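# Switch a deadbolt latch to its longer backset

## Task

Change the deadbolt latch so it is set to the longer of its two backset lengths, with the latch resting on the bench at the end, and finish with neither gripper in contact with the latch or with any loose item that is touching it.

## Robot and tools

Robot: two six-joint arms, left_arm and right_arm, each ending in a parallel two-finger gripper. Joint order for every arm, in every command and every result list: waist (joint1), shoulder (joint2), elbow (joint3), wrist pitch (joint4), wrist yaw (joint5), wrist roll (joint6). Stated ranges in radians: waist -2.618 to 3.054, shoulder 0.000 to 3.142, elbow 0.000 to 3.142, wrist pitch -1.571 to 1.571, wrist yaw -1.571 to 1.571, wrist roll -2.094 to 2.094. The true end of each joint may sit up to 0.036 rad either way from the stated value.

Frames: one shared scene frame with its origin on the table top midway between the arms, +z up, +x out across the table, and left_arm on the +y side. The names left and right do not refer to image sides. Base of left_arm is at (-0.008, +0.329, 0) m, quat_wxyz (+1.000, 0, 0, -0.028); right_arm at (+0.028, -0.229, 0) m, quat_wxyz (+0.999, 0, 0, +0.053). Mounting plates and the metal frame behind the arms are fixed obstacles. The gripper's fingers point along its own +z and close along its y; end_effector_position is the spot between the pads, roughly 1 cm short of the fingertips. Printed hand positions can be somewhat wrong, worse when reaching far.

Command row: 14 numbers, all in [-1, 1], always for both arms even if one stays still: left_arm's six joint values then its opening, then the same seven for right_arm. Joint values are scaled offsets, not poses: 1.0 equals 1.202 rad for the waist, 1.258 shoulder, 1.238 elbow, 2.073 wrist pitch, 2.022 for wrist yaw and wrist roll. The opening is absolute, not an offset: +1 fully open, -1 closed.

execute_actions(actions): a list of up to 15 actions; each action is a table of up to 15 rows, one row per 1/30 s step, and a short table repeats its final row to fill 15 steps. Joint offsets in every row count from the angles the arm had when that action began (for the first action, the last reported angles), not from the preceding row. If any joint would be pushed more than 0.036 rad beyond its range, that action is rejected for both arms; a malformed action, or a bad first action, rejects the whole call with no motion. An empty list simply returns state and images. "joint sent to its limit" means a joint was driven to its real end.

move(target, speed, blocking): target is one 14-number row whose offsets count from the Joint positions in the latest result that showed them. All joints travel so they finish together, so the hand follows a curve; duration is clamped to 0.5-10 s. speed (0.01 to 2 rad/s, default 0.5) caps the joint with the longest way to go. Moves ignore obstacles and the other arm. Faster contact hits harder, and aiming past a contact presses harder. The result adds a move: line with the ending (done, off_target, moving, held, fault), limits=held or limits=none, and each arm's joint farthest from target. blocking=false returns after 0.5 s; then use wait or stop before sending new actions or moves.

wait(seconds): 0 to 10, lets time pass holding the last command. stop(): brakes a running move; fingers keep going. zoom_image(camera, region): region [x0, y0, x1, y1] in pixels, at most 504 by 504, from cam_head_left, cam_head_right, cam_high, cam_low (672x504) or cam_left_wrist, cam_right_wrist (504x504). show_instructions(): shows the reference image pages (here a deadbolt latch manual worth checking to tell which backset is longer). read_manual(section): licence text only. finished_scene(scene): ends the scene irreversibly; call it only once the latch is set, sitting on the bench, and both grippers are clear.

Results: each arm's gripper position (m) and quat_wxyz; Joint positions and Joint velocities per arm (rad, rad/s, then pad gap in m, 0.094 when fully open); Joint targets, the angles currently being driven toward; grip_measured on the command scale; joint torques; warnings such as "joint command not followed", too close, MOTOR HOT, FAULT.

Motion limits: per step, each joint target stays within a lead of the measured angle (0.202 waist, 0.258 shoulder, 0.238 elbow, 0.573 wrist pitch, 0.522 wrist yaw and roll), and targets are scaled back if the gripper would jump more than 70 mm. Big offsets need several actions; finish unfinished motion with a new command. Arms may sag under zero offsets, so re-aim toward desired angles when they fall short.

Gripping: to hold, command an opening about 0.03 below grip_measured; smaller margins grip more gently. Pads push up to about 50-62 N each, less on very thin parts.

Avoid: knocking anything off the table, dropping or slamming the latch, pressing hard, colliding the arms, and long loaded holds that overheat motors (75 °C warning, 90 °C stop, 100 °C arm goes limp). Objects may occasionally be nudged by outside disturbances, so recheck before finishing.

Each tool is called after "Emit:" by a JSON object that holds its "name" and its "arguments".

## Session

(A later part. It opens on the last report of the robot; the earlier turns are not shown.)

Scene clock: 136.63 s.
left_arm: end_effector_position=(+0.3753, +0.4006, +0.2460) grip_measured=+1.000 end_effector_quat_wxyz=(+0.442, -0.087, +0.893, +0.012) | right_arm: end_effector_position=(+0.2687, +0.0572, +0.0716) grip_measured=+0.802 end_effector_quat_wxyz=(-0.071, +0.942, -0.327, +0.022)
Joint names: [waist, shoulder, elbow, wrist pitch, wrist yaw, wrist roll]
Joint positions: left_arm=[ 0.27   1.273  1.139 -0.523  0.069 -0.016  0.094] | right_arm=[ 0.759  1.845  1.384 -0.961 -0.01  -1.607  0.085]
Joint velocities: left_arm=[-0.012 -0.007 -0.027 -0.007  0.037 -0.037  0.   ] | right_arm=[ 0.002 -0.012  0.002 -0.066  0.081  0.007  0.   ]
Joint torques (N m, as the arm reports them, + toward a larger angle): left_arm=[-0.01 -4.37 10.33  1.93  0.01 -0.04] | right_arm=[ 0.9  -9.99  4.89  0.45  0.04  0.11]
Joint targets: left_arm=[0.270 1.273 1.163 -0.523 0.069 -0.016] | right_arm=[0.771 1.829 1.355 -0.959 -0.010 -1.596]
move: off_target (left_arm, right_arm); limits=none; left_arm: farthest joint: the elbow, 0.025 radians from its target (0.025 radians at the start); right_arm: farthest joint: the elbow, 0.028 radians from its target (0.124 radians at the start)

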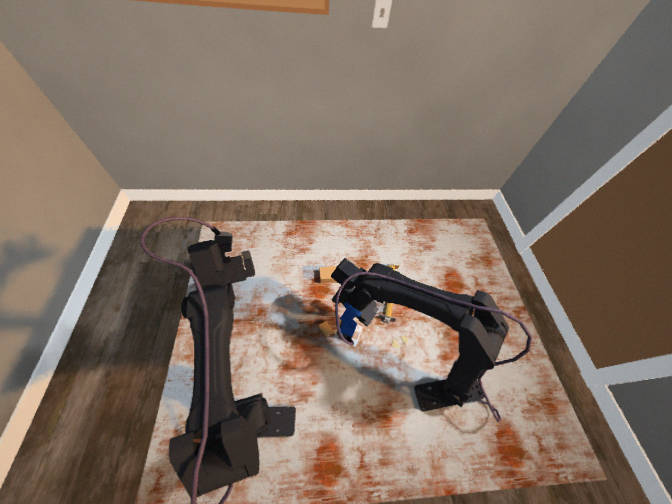

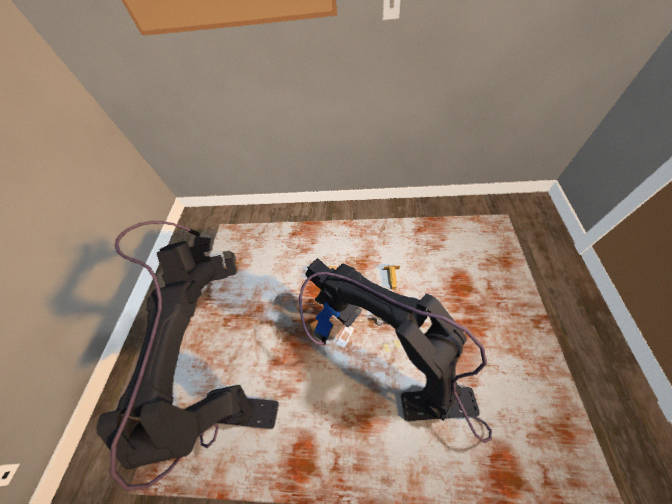

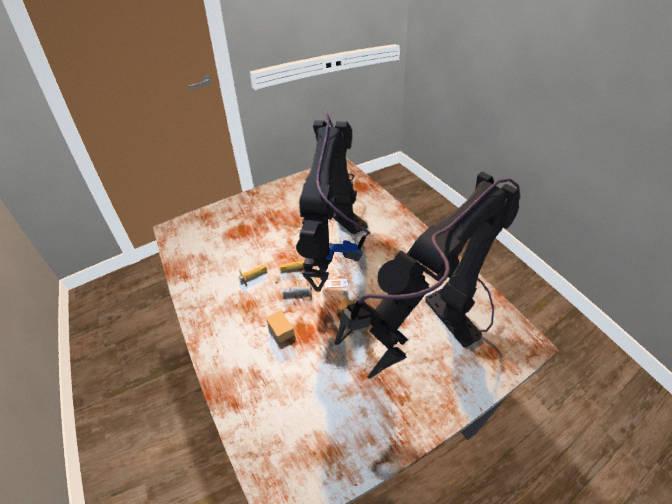

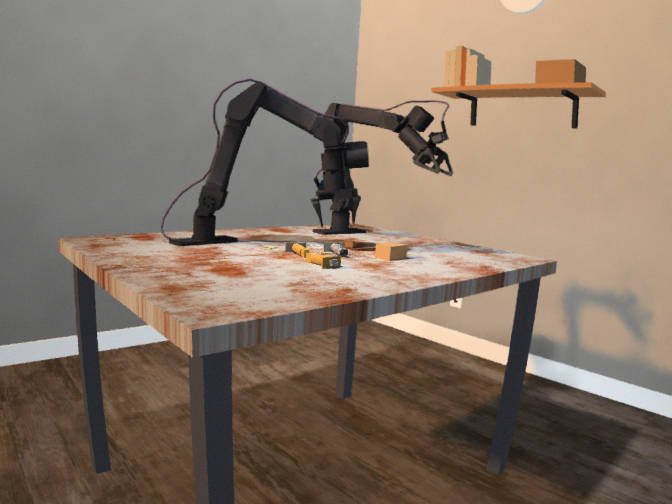

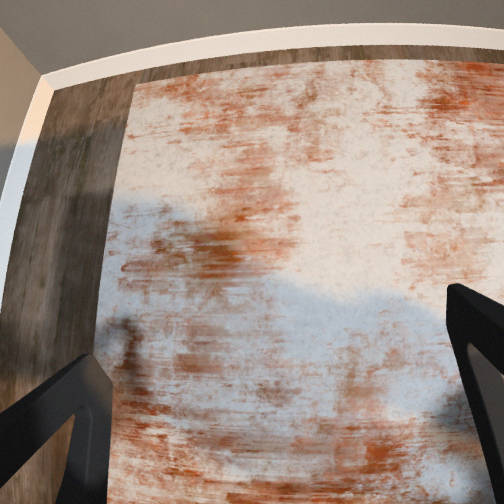

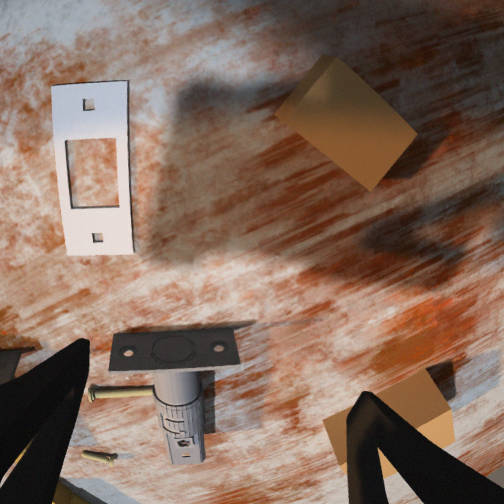

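Emit:
{"name": "move", "arguments": {"target": [0,0,0.02,0,0,0,1, 0.012,0.023,-0.05,-0.004,0,0.006,0.8], "speed": 0.4}}

Scene clock: 149.50 s.
left_arm: end_effector_position=(+0.3753, +0.4006, +0.2460) grip_measured=+1.000 end_effector_quat_wxyz=(+0.442, -0.087, +0.893, +0.012) | right_arm: end_effector_position=(+0.2611, +0.0482, +0.0566) grip_measured=+0.802 end_effector_quat_wxyz=(-0.048, +0.943, -0.328, +0.013)
Joint names: [waist, shoulder, elbow, wrist pitch, wrist yaw, wrist roll]
Joint positions: left_arm=[ 0.27   1.273  1.139 -0.523  0.069 -0.016  0.094] | right_arm=[ 0.759  1.859  1.346 -0.959 -0.01  -1.607  0.085]
Joint velocities: left_arm=[ 0.022  0.002 -0.012 -0.051 -0.051 -0.022  0.   ] | right_arm=[-0.022  0.007  0.002  0.037 -0.007 -0.037 -0.001]
Joint torques (N m, as the arm reports them, + toward a larger angle): left_arm=[-0.02 -4.35 10.34  1.9   0.01 -0.04] | right_arm=[ 0.99 -7.85  5.19  0.23 -0.01  0.12]
Joint targets: left_arm=[0.270 1.273 1.163 -0.523 0.069 -0.016] | right_arm=[0.774 1.874 1.322 -0.969 -0.010 -1.595]
move: off_target (left_arm, right_arm); limits=none; left_arm: farthest joint: the elbow, 0.025 radians from its target (0.025 radians at the start); right_arm: farthest joint: the elbow, 0.024 radians from its target (0.062 radians at the start)

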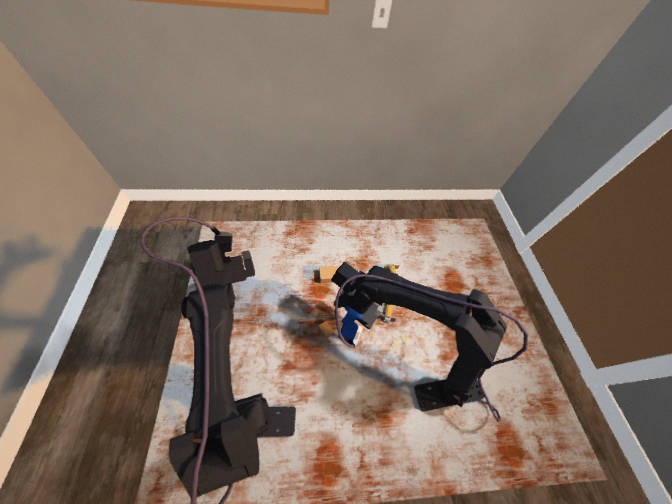

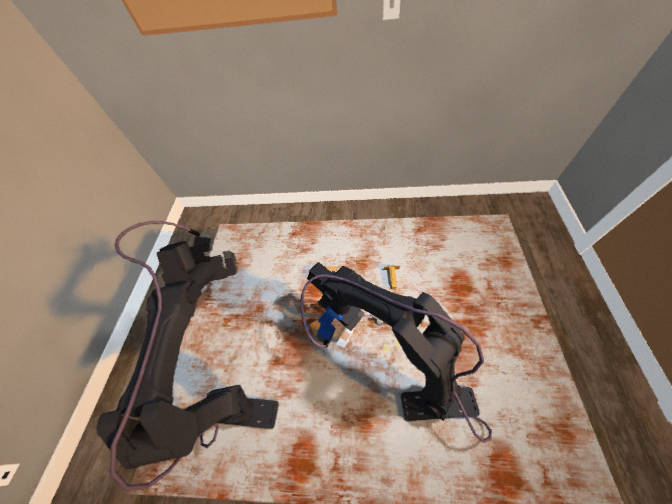

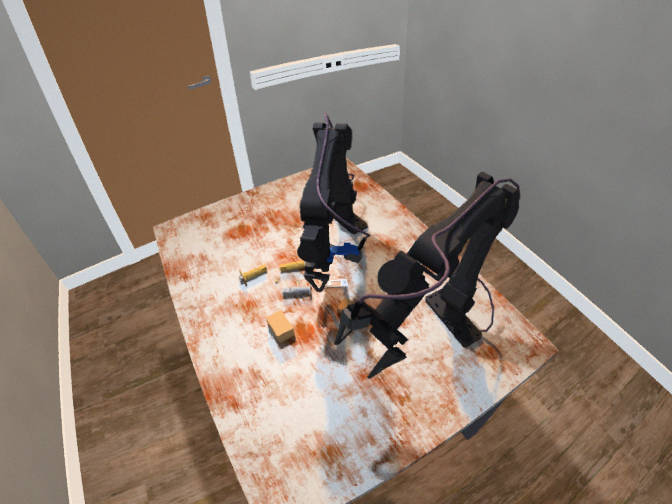

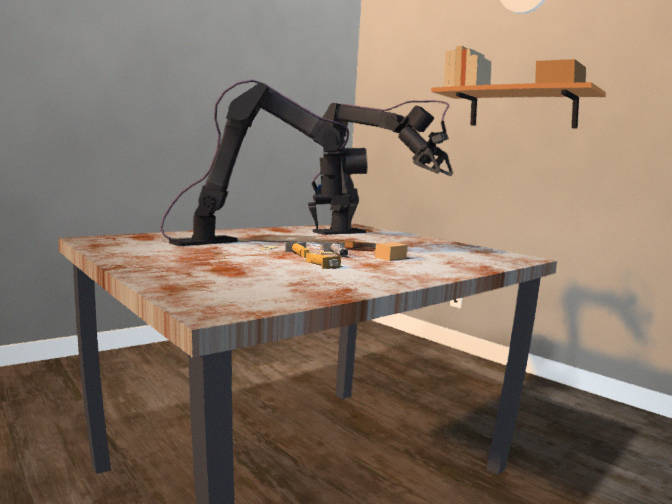

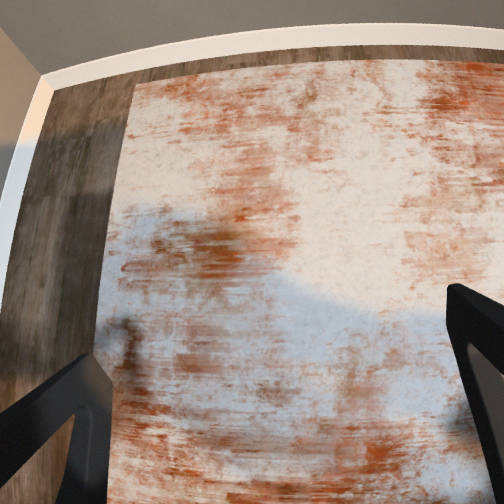

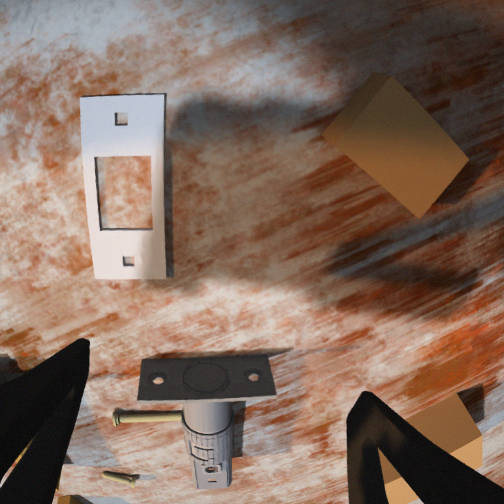

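Emit:
{"name": "move", "arguments": {"target": [0,0,0.02,0,0,0,1, 0.02,0.022,-0.045,0.02,0,0.006,0.75], "speed": 0.3}}

Scene clock: 160.33 s.
left_arm: end_effector_position=(+0.3753, +0.4006, +0.2460) grip_measured=+1.000 end_effector_quat_wxyz=(+0.442, -0.087, +0.893, +0.012) | right_arm: end_effector_position=(+0.2564, +0.0510, +0.0457) grip_measured=+0.752 end_effector_quat_wxyz=(-0.047, +0.946, -0.322, +0.012)
Joint names: [waist, shoulder, elbow, wrist pitch, wrist yaw, wrist roll]
Joint positions: left_arm=[ 0.27   1.273  1.139 -0.523  0.069 -0.016  0.094] | right_arm=[ 0.774  1.87   1.316 -0.92  -0.01  -1.606  0.082]
Joint velocities: left_arm=[-0.012 -0.007 -0.017  0.139 -0.007  0.007  0.   ] | right_arm=[ 0.037 -0.007 -0.002  0.037 -0.037 -0.051 -0.   ]
Joint torques (N m, as the arm reports them, + toward a larger angle): left_arm=[-0.02 -4.39 10.32  1.91  0.01 -0.04] | right_arm=[ 0.76 -7.84  4.94  0.37  0.    0.15]
Joint targets: left_arm=[0.270 1.273 1.163 -0.523 0.069 -0.016] | right_arm=[0.783 1.887 1.291 -0.917 -0.010 -1.594]
move: off_target (left_arm, right_arm); limits=none; left_arm: farthest joint: the elbow, 0.025 radians from its target (0.025 radians at the start); right_arm: farthest joint: the elbow, 0.026 radians from its target (0.056 radians at the start)

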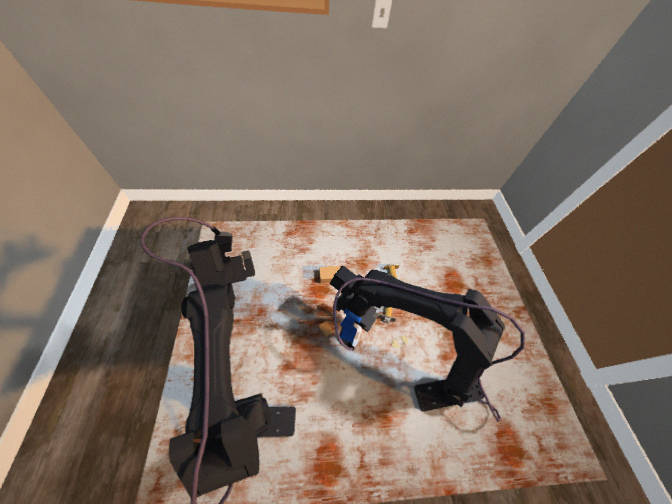

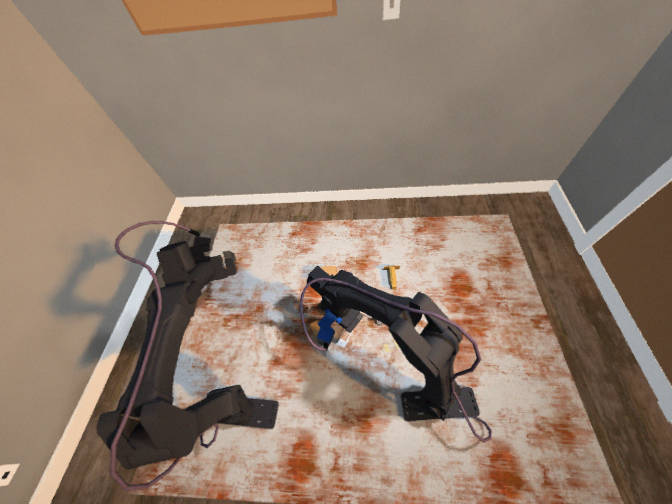

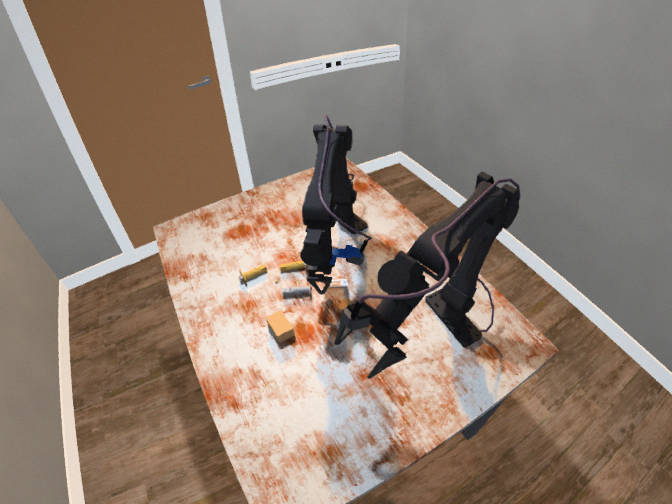

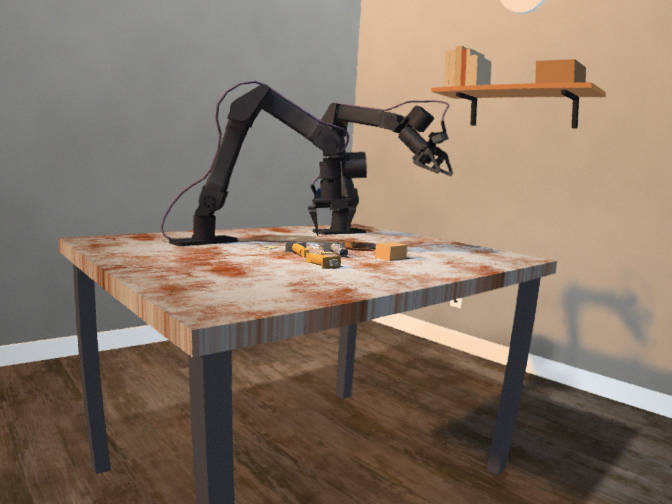

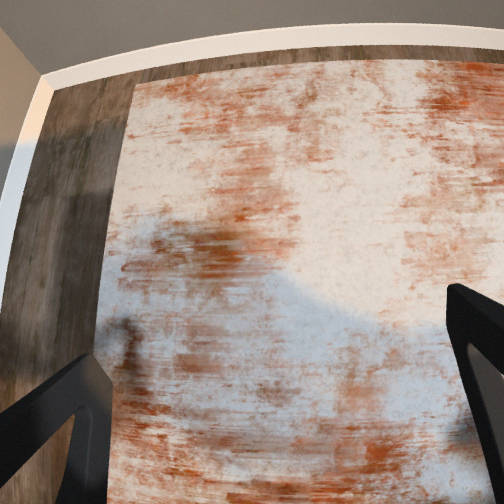

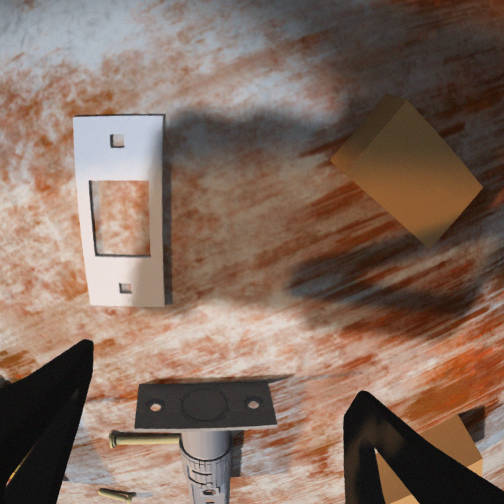

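Emit:
{"name": "move", "arguments": {"target": [0,0,0.02,0,0,0,1, -0.049,0.012,-0.02,0.005,0,-0.02,0.75], "speed": 0.3}}

Scene clock: 170.83 s.
left_arm: end_effector_position=(+0.3753, +0.4006, +0.2460) grip_measured=+1.000 end_effector_quat_wxyz=(+0.442, -0.087, +0.893, +0.012) | right_arm: end_effector_position=(+0.2722, +0.0402, +0.0459) grip_measured=+0.752 end_effector_quat_wxyz=(-0.050, +0.942, -0.332, +0.016)
Joint names: [waist, shoulder, elbow, wrist pitch, wrist yaw, wrist roll]
Joint positions: left_arm=[ 0.27   1.273  1.139 -0.523  0.069 -0.016  0.094] | right_arm=[ 0.722  1.87   1.316 -0.912 -0.01  -1.636  0.082]
Joint velocities: left_arm=[ 0.017 -0.002 -0.012 -0.037 -0.022  0.007  0.   ] | right_arm=[-0.007  0.017 -0.002 -0.022  0.007  0.037  0.   ]
Joint torques (N m, as the arm reports them, + toward a larger angle): left_arm=[-0.03 -4.37 10.36  1.91  0.01 -0.04] | right_arm=[-0.62 -7.83  5.06  0.38  0.04 -0.06]
Joint targets: left_arm=[0.270 1.273 1.163 -0.523 0.069 -0.016] | right_arm=[0.715 1.885 1.291 -0.910 -0.010 -1.646]
move: off_target (left_arm, right_arm); limits=none; left_arm: farthest joint: the elbow, 0.025 radians from its target (0.025 radians at the start); right_arm: farthest joint: the elbow, 0.025 radians from its target (0.025 radians at the start)

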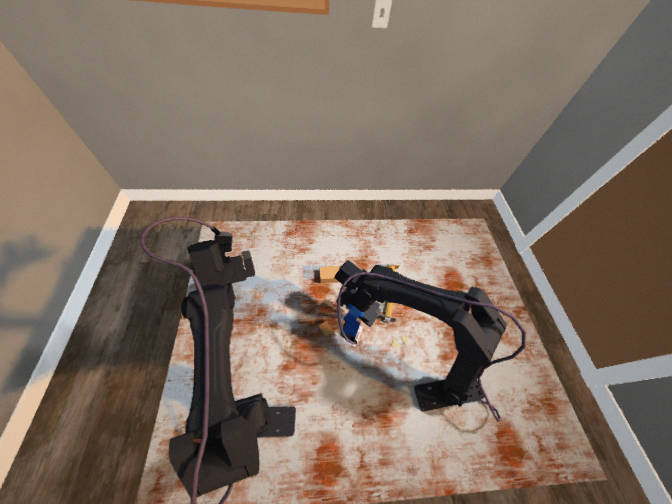

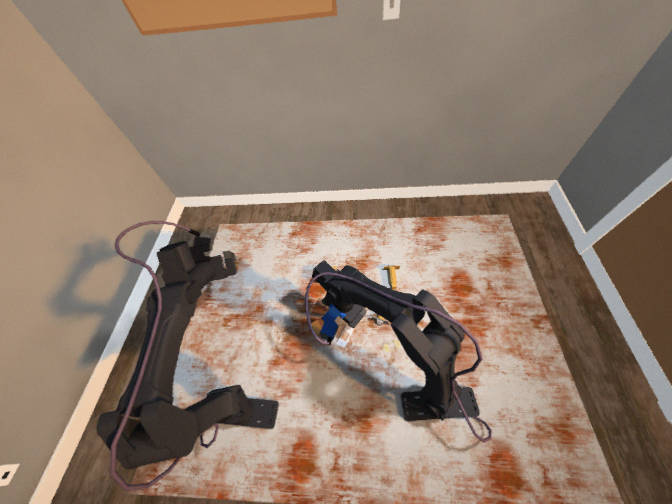

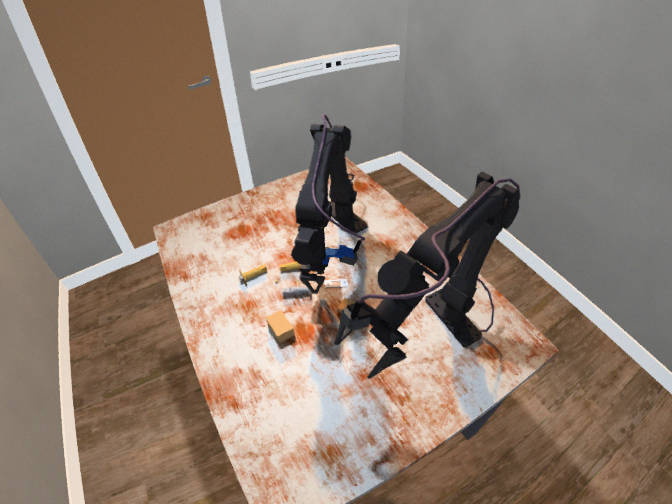

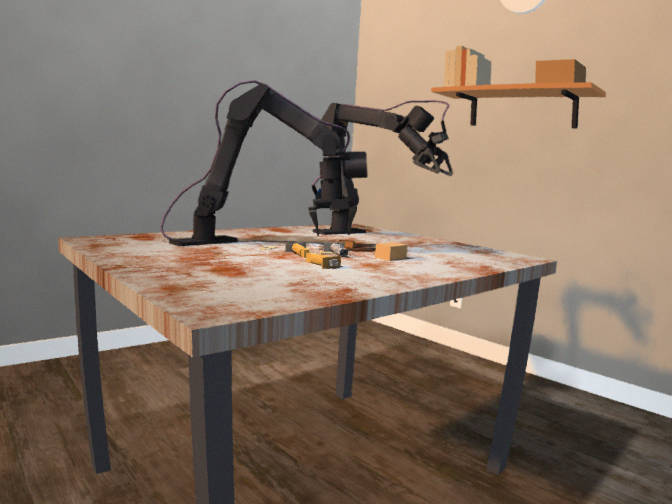

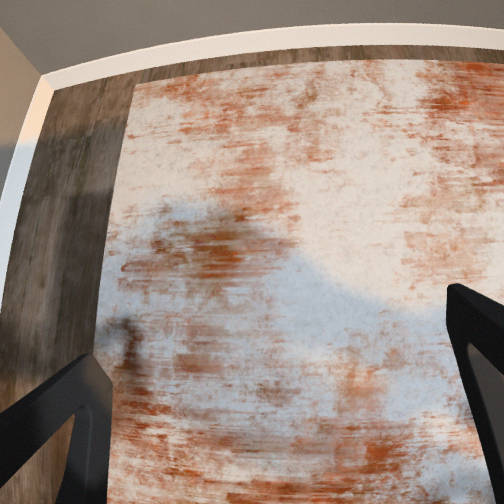

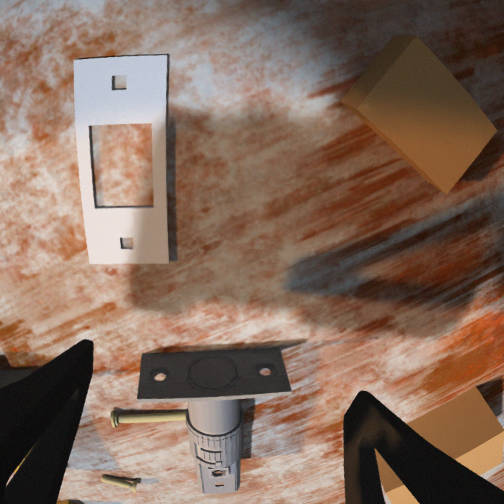

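Emit:
{"name": "move", "arguments": {"target": [0,0,0.02,0,0,0,1, 0,0.045,-0.055,0.027,0,0,0.75], "speed": 0.2}}

Scene clock: 178.67 s.
left_arm: end_effector_position=(+0.3753, +0.4006, +0.2460) grip_measured=+1.000 end_effector_quat_wxyz=(+0.442, -0.087, +0.893, +0.012) | right_arm: end_effector_position=(+0.2678, +0.0354, +0.0196) grip_measured=+0.752 end_effector_quat_wxyz=(-0.032, +0.943, -0.332, +0.008)
Joint names: [waist, shoulder, elbow, wrist pitch, wrist yaw, wrist roll]
Joint positions: left_arm=[ 0.27   1.273  1.139 -0.523  0.069 -0.016  0.094] | right_arm=[ 0.722  1.916  1.27  -0.859 -0.01  -1.636  0.082]
Joint velocities: left_arm=[ 0.002  0.002  0.007 -0.037 -0.007 -0.037  0.   ] | right_arm=[ 0.002 -0.017 -0.007  0.066  0.022  0.037 -0.   ]
Joint torques (N m, as the arm reports them, + toward a larger angle): left_arm=[-0.01 -4.36 10.34  1.91  0.01 -0.05] | right_arm=[ 0.   -8.25  5.08  0.32  0.01  0.02]
Joint targets: left_arm=[0.270 1.273 1.163 -0.523 0.069 -0.016] | right_arm=[0.722 1.927 1.248 -0.856 -0.010 -1.636]
move: off_target (left_arm, right_arm); limits=none; left_arm: farthest joint: the elbow, 0.025 radians from its target (0.025 radians at the start); right_arm: farthest joint: the elbow, 0.022 radians from its target (0.068 radians at the start)

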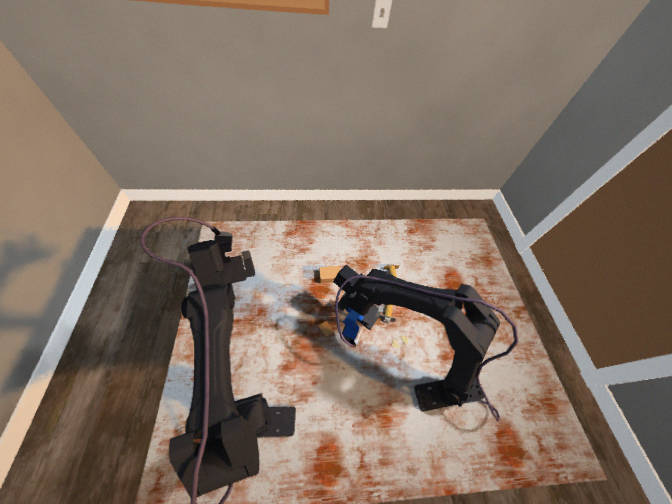

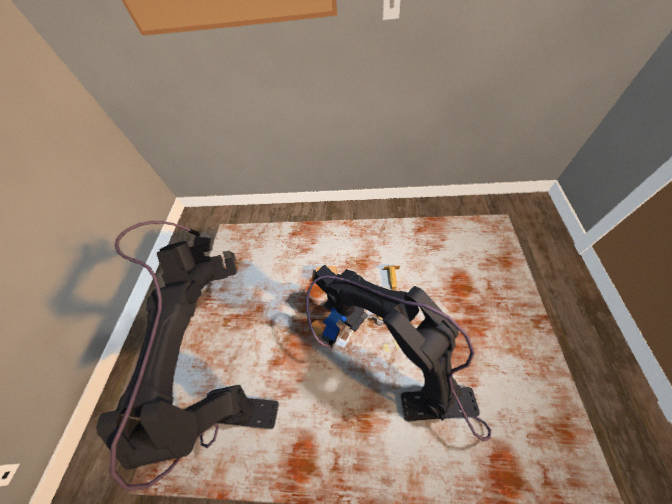

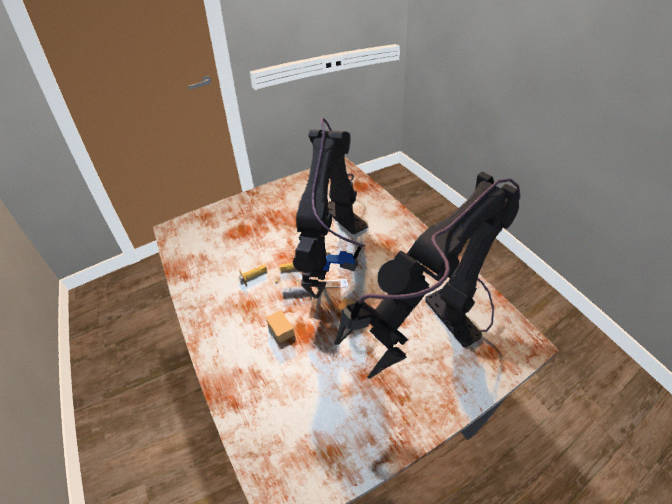

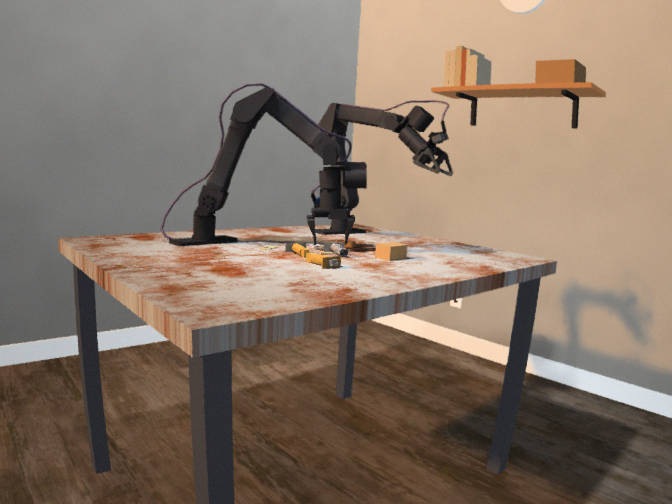

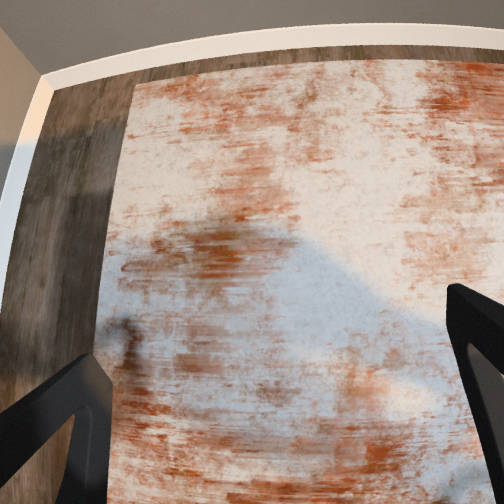

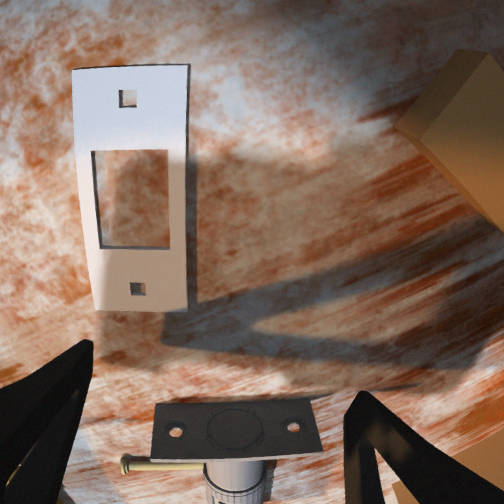

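Emit:
{"name": "execute_actions", "arguments": {"actions": []}}

Scene clock: 202.83 s.
left_arm: end_effector_position=(+0.3753, +0.4006, +0.2460) grip_measured=+1.000 end_effector_quat_wxyz=(+0.442, -0.087, +0.893, +0.012) | right_arm: end_effector_position=(+0.2678, +0.0355, +0.0196) grip_measured=+0.752 end_effector_quat_wxyz=(-0.032, +0.943, -0.332, +0.008)
Joint names: [waist, shoulder, elbow, wrist pitch, wrist yaw, wrist roll]
Joint positions: left_arm=[ 0.27   1.273  1.139 -0.523  0.069 -0.016  0.094] | right_arm=[ 0.722  1.916  1.27  -0.859 -0.01  -1.636  0.082]
Joint velocities: left_arm=[ 0.012 -0.012  0.002 -0.066  0.022 -0.037  0.   ] | right_arm=[ 0.012  0.007 -0.012  0.007  0.081  0.022 -0.   ]
Joint torques (N m, as the arm reports them, + toward a larger angle): left_arm=[-0.01 -4.34 10.34  1.91  0.01 -0.04] | right_arm=[-0.05 -8.41  4.88  0.33  0.    0.  ]
Joint targets: left_arm=[0.270 1.273 1.163 -0.523 0.069 -0.016] | right_arm=[0.722 1.927 1.248 -0.856 -0.010 -1.636]

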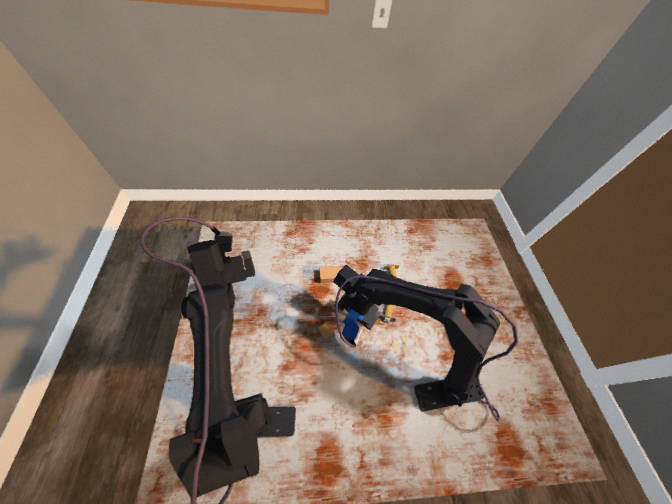

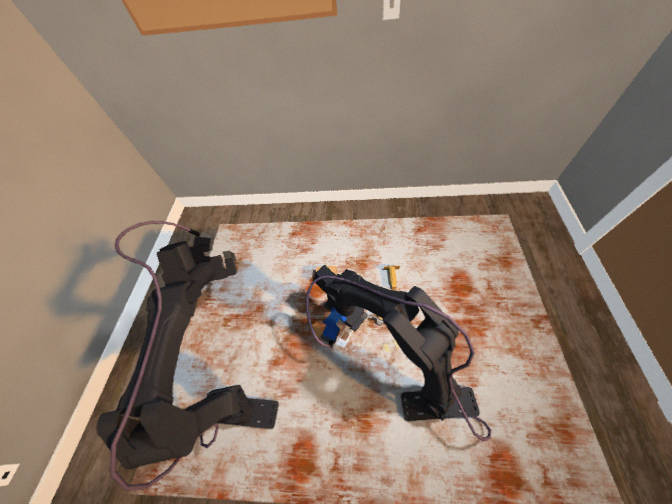

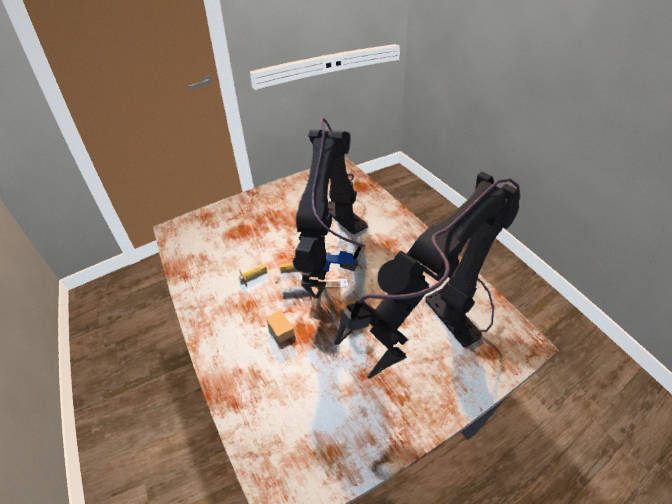

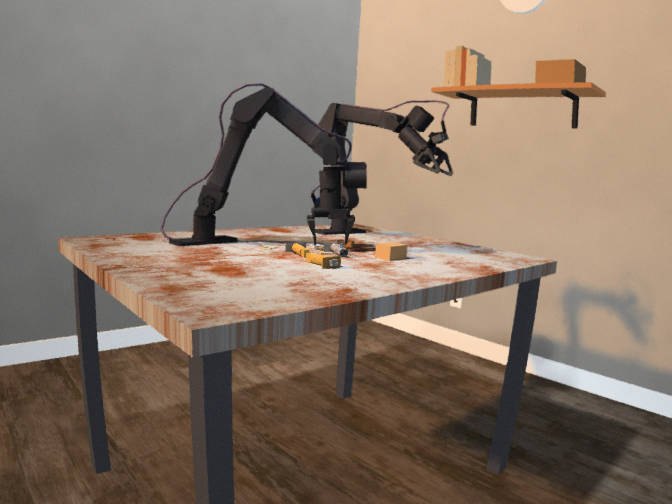

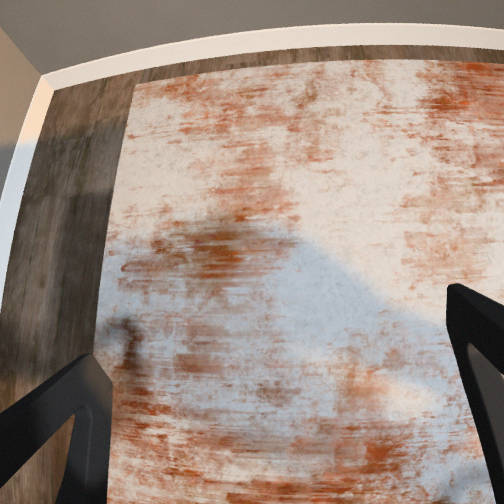

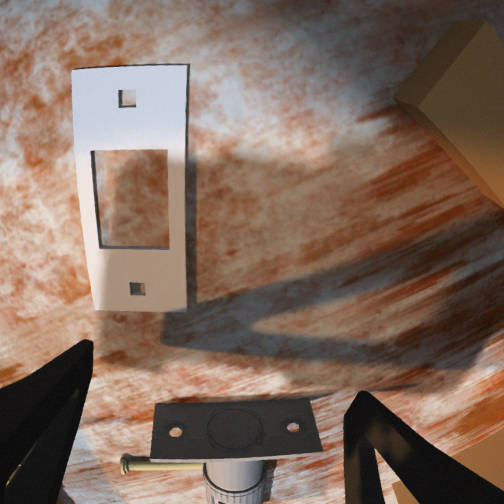

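Emit:
{"name": "execute_actions", "arguments": {"actions": [[[0,0,0,0,0,0,1,0,-0.06,0,0,0,0,0.75]],[[0,0,0,0,0,0,1,-0.05,0,0.015,0,0,-0.025,0.75]],[[0,0,0,0,0,0,1,0,0.062,-0.015,0,0,0,0.75]]]}}

Emit:
{"name": "zoom_image", "arguments": {"camera": "cam_right_wrist", "region": [0,0,504,504]}}

Scene clock: 211.90 s.
left_arm: end_effector_position=(+0.3753, +0.4006, +0.2460) grip_measured=+1.000 end_effector_quat_wxyz=(+0.442, -0.087, +0.893, +0.012) | right_arm: end_effector_position=(+0.2842, +0.0216, +0.0188) grip_measured=+0.752 end_effector_quat_wxyz=(-0.034, +0.939, -0.342, +0.011)
Joint names: [waist, shoulder, elbow, wrist pitch, wrist yaw, wrist roll]
Joint positions: left_arm=[ 0.27   1.273  1.139 -0.523  0.069 -0.016  0.094] | right_arm=[ 0.662  1.918  1.27  -0.852 -0.01  -1.676  0.082]
Joint velocities: left_arm=[-0.002  0.002  0.002  0.007 -0.066  0.037  0.   ] | right_arm=[-0.007  0.007 -0.012  0.022  0.022  0.066  0.   ]
Joint torques (N m, as the arm reports them, + toward a larger angle): left_arm=[-0.04 -4.33  8.3   1.92  0.01 -0.05] | right_arm=[-0.04 -8.75  5.11  0.25  0.01  0.  ]
Joint targets: left_arm=[0.270 1.273 1.139 -0.523 0.069 -0.016] | right_arm=[0.662 1.924 1.251 -0.857 -0.010 -1.676]

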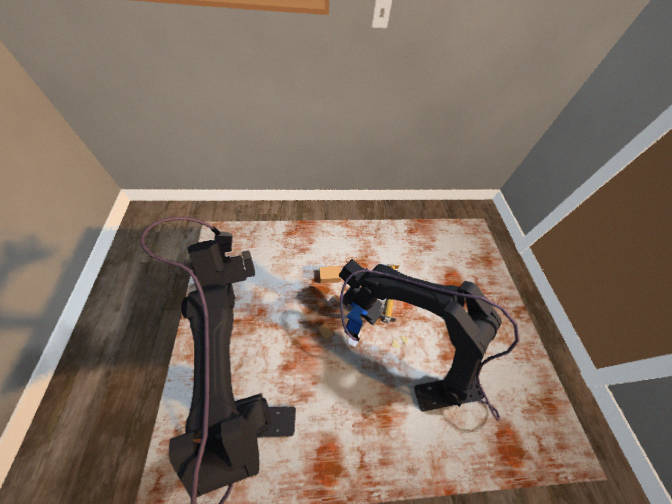

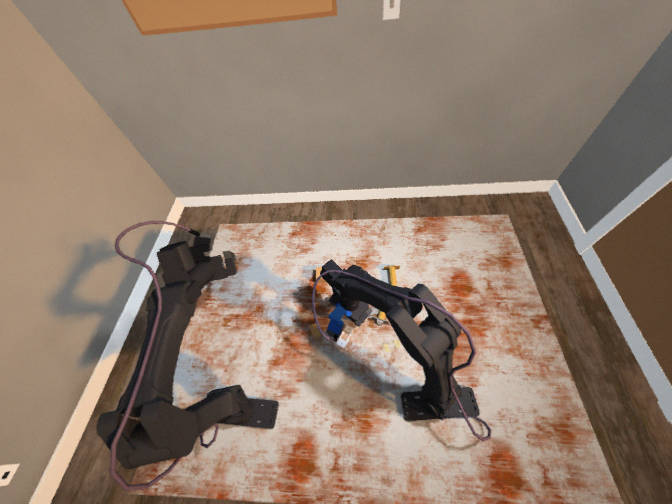

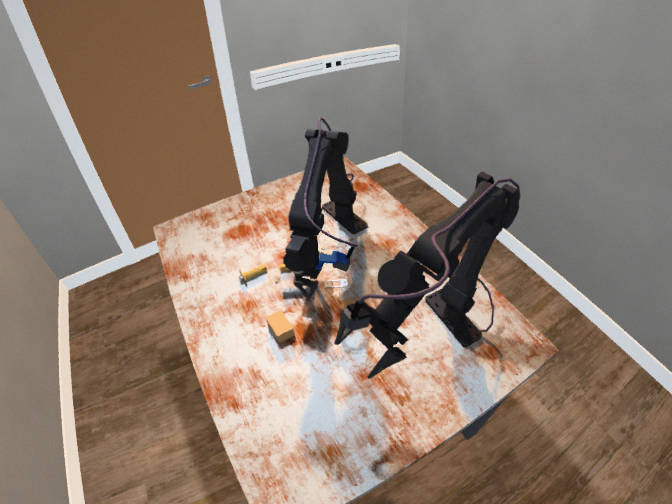

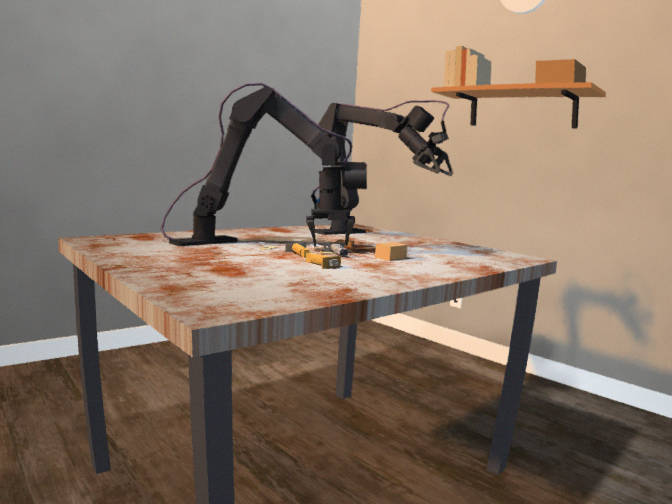

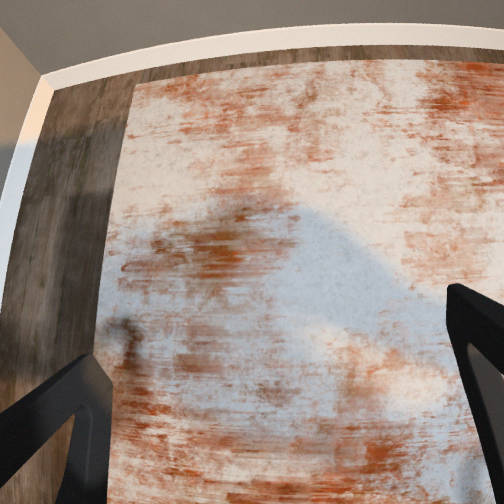

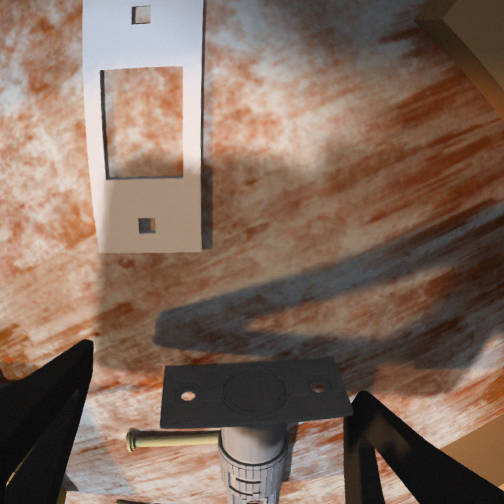

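Region (0, 0, 504, 504) of cam_right_wrist's 504x504 image, scaled by 1.000.

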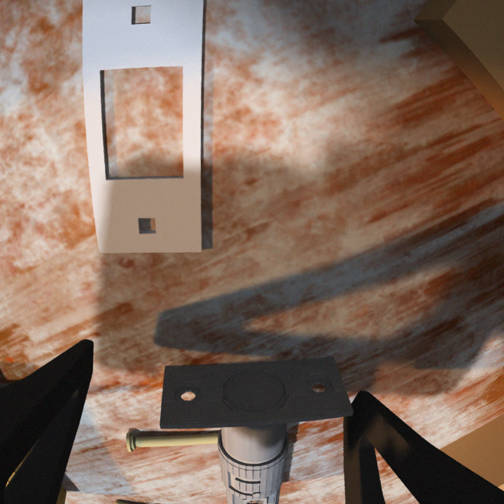

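Emit:
{"name": "execute_actions", "arguments": {"actions": [[[0,0,0,0,0,0,1,0,0,0,0,0,0,0.4]],[[0,0,0,0,0,0,1,0,0,0,0,0,0,0.0]],[[0,0,0,0,0,0,1,0,-0.05,0,0,0,0,0.0]]]}}

Scene clock: 217.77 s.
left_arm: end_effector_position=(+0.3753, +0.4006, +0.2460) grip_measured=+1.000 end_effector_quat_wxyz=(+0.442, -0.087, +0.893, +0.012) | right_arm: end_effector_position=(+0.2884, +0.0255, +0.0373) grip_measured=+0.002 end_effector_quat_wxyz=(-0.059, +0.938, -0.341, +0.023)
Joint names: [waist, shoulder, elbow, wrist pitch, wrist yaw, wrist roll]
Joint positions: left_arm=[ 0.27   1.273  1.139 -0.523  0.069 -0.016  0.094] | right_arm=[ 0.662  1.864  1.27  -0.849 -0.01  -1.676  0.047]
Joint velocities: left_arm=[-0.002 -0.007  0.017 -0.022 -0.007 -0.125  0.   ] | right_arm=[ 0.007  0.002  0.012 -0.022 -0.007 -0.007  0.   ]
Joint torques (N m, as the arm reports them, + toward a larger angle): left_arm=[ 0.   -4.39  8.27  1.91  0.03 -0.05] | right_arm=[-0.03 -9.49  6.89  0.4   0.01  0.  ]
Joint targets: left_arm=[0.270 1.273 1.139 -0.523 0.069 -0.016] | right_arm=[0.662 1.855 1.270 -0.851 -0.010 -1.676]

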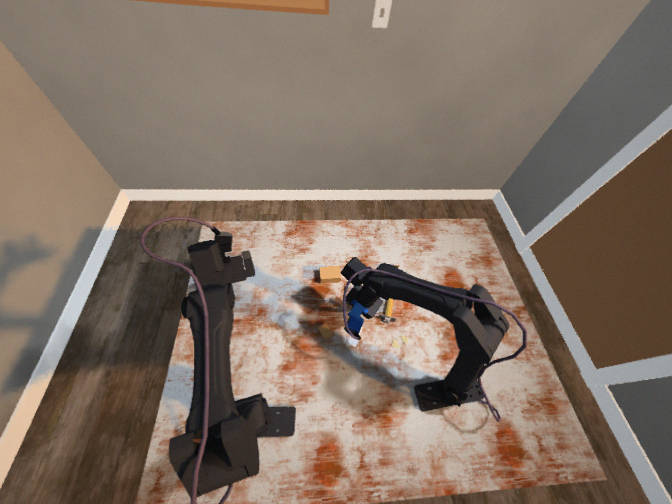

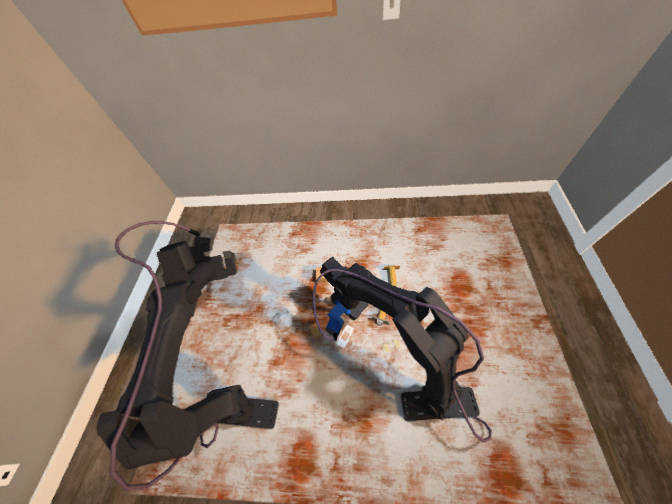

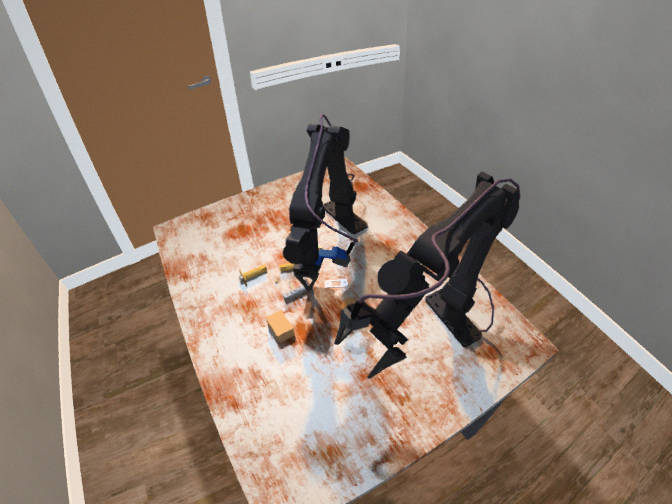

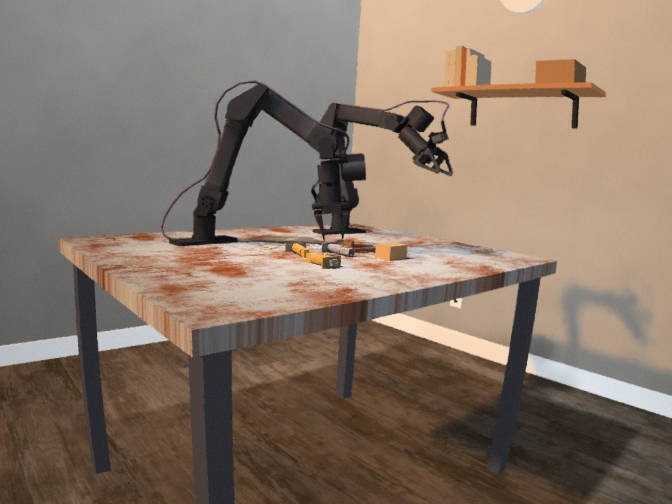

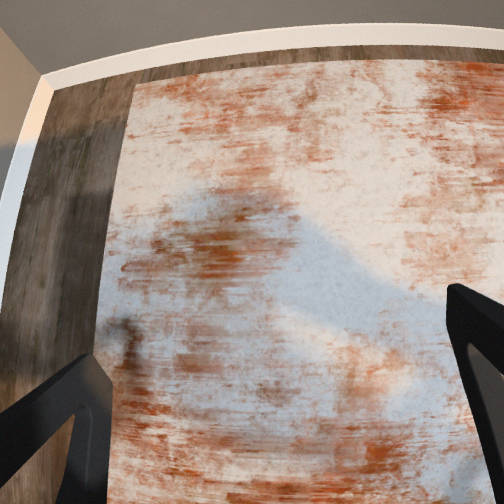

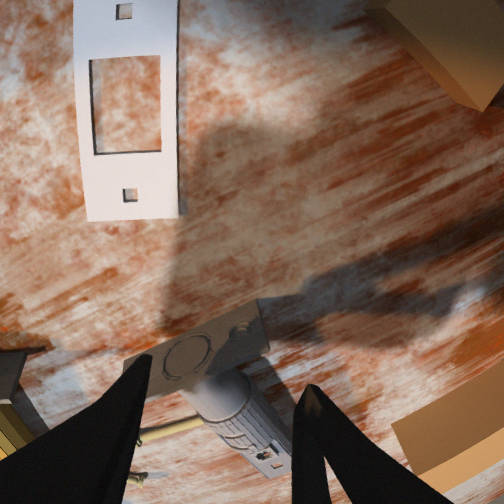

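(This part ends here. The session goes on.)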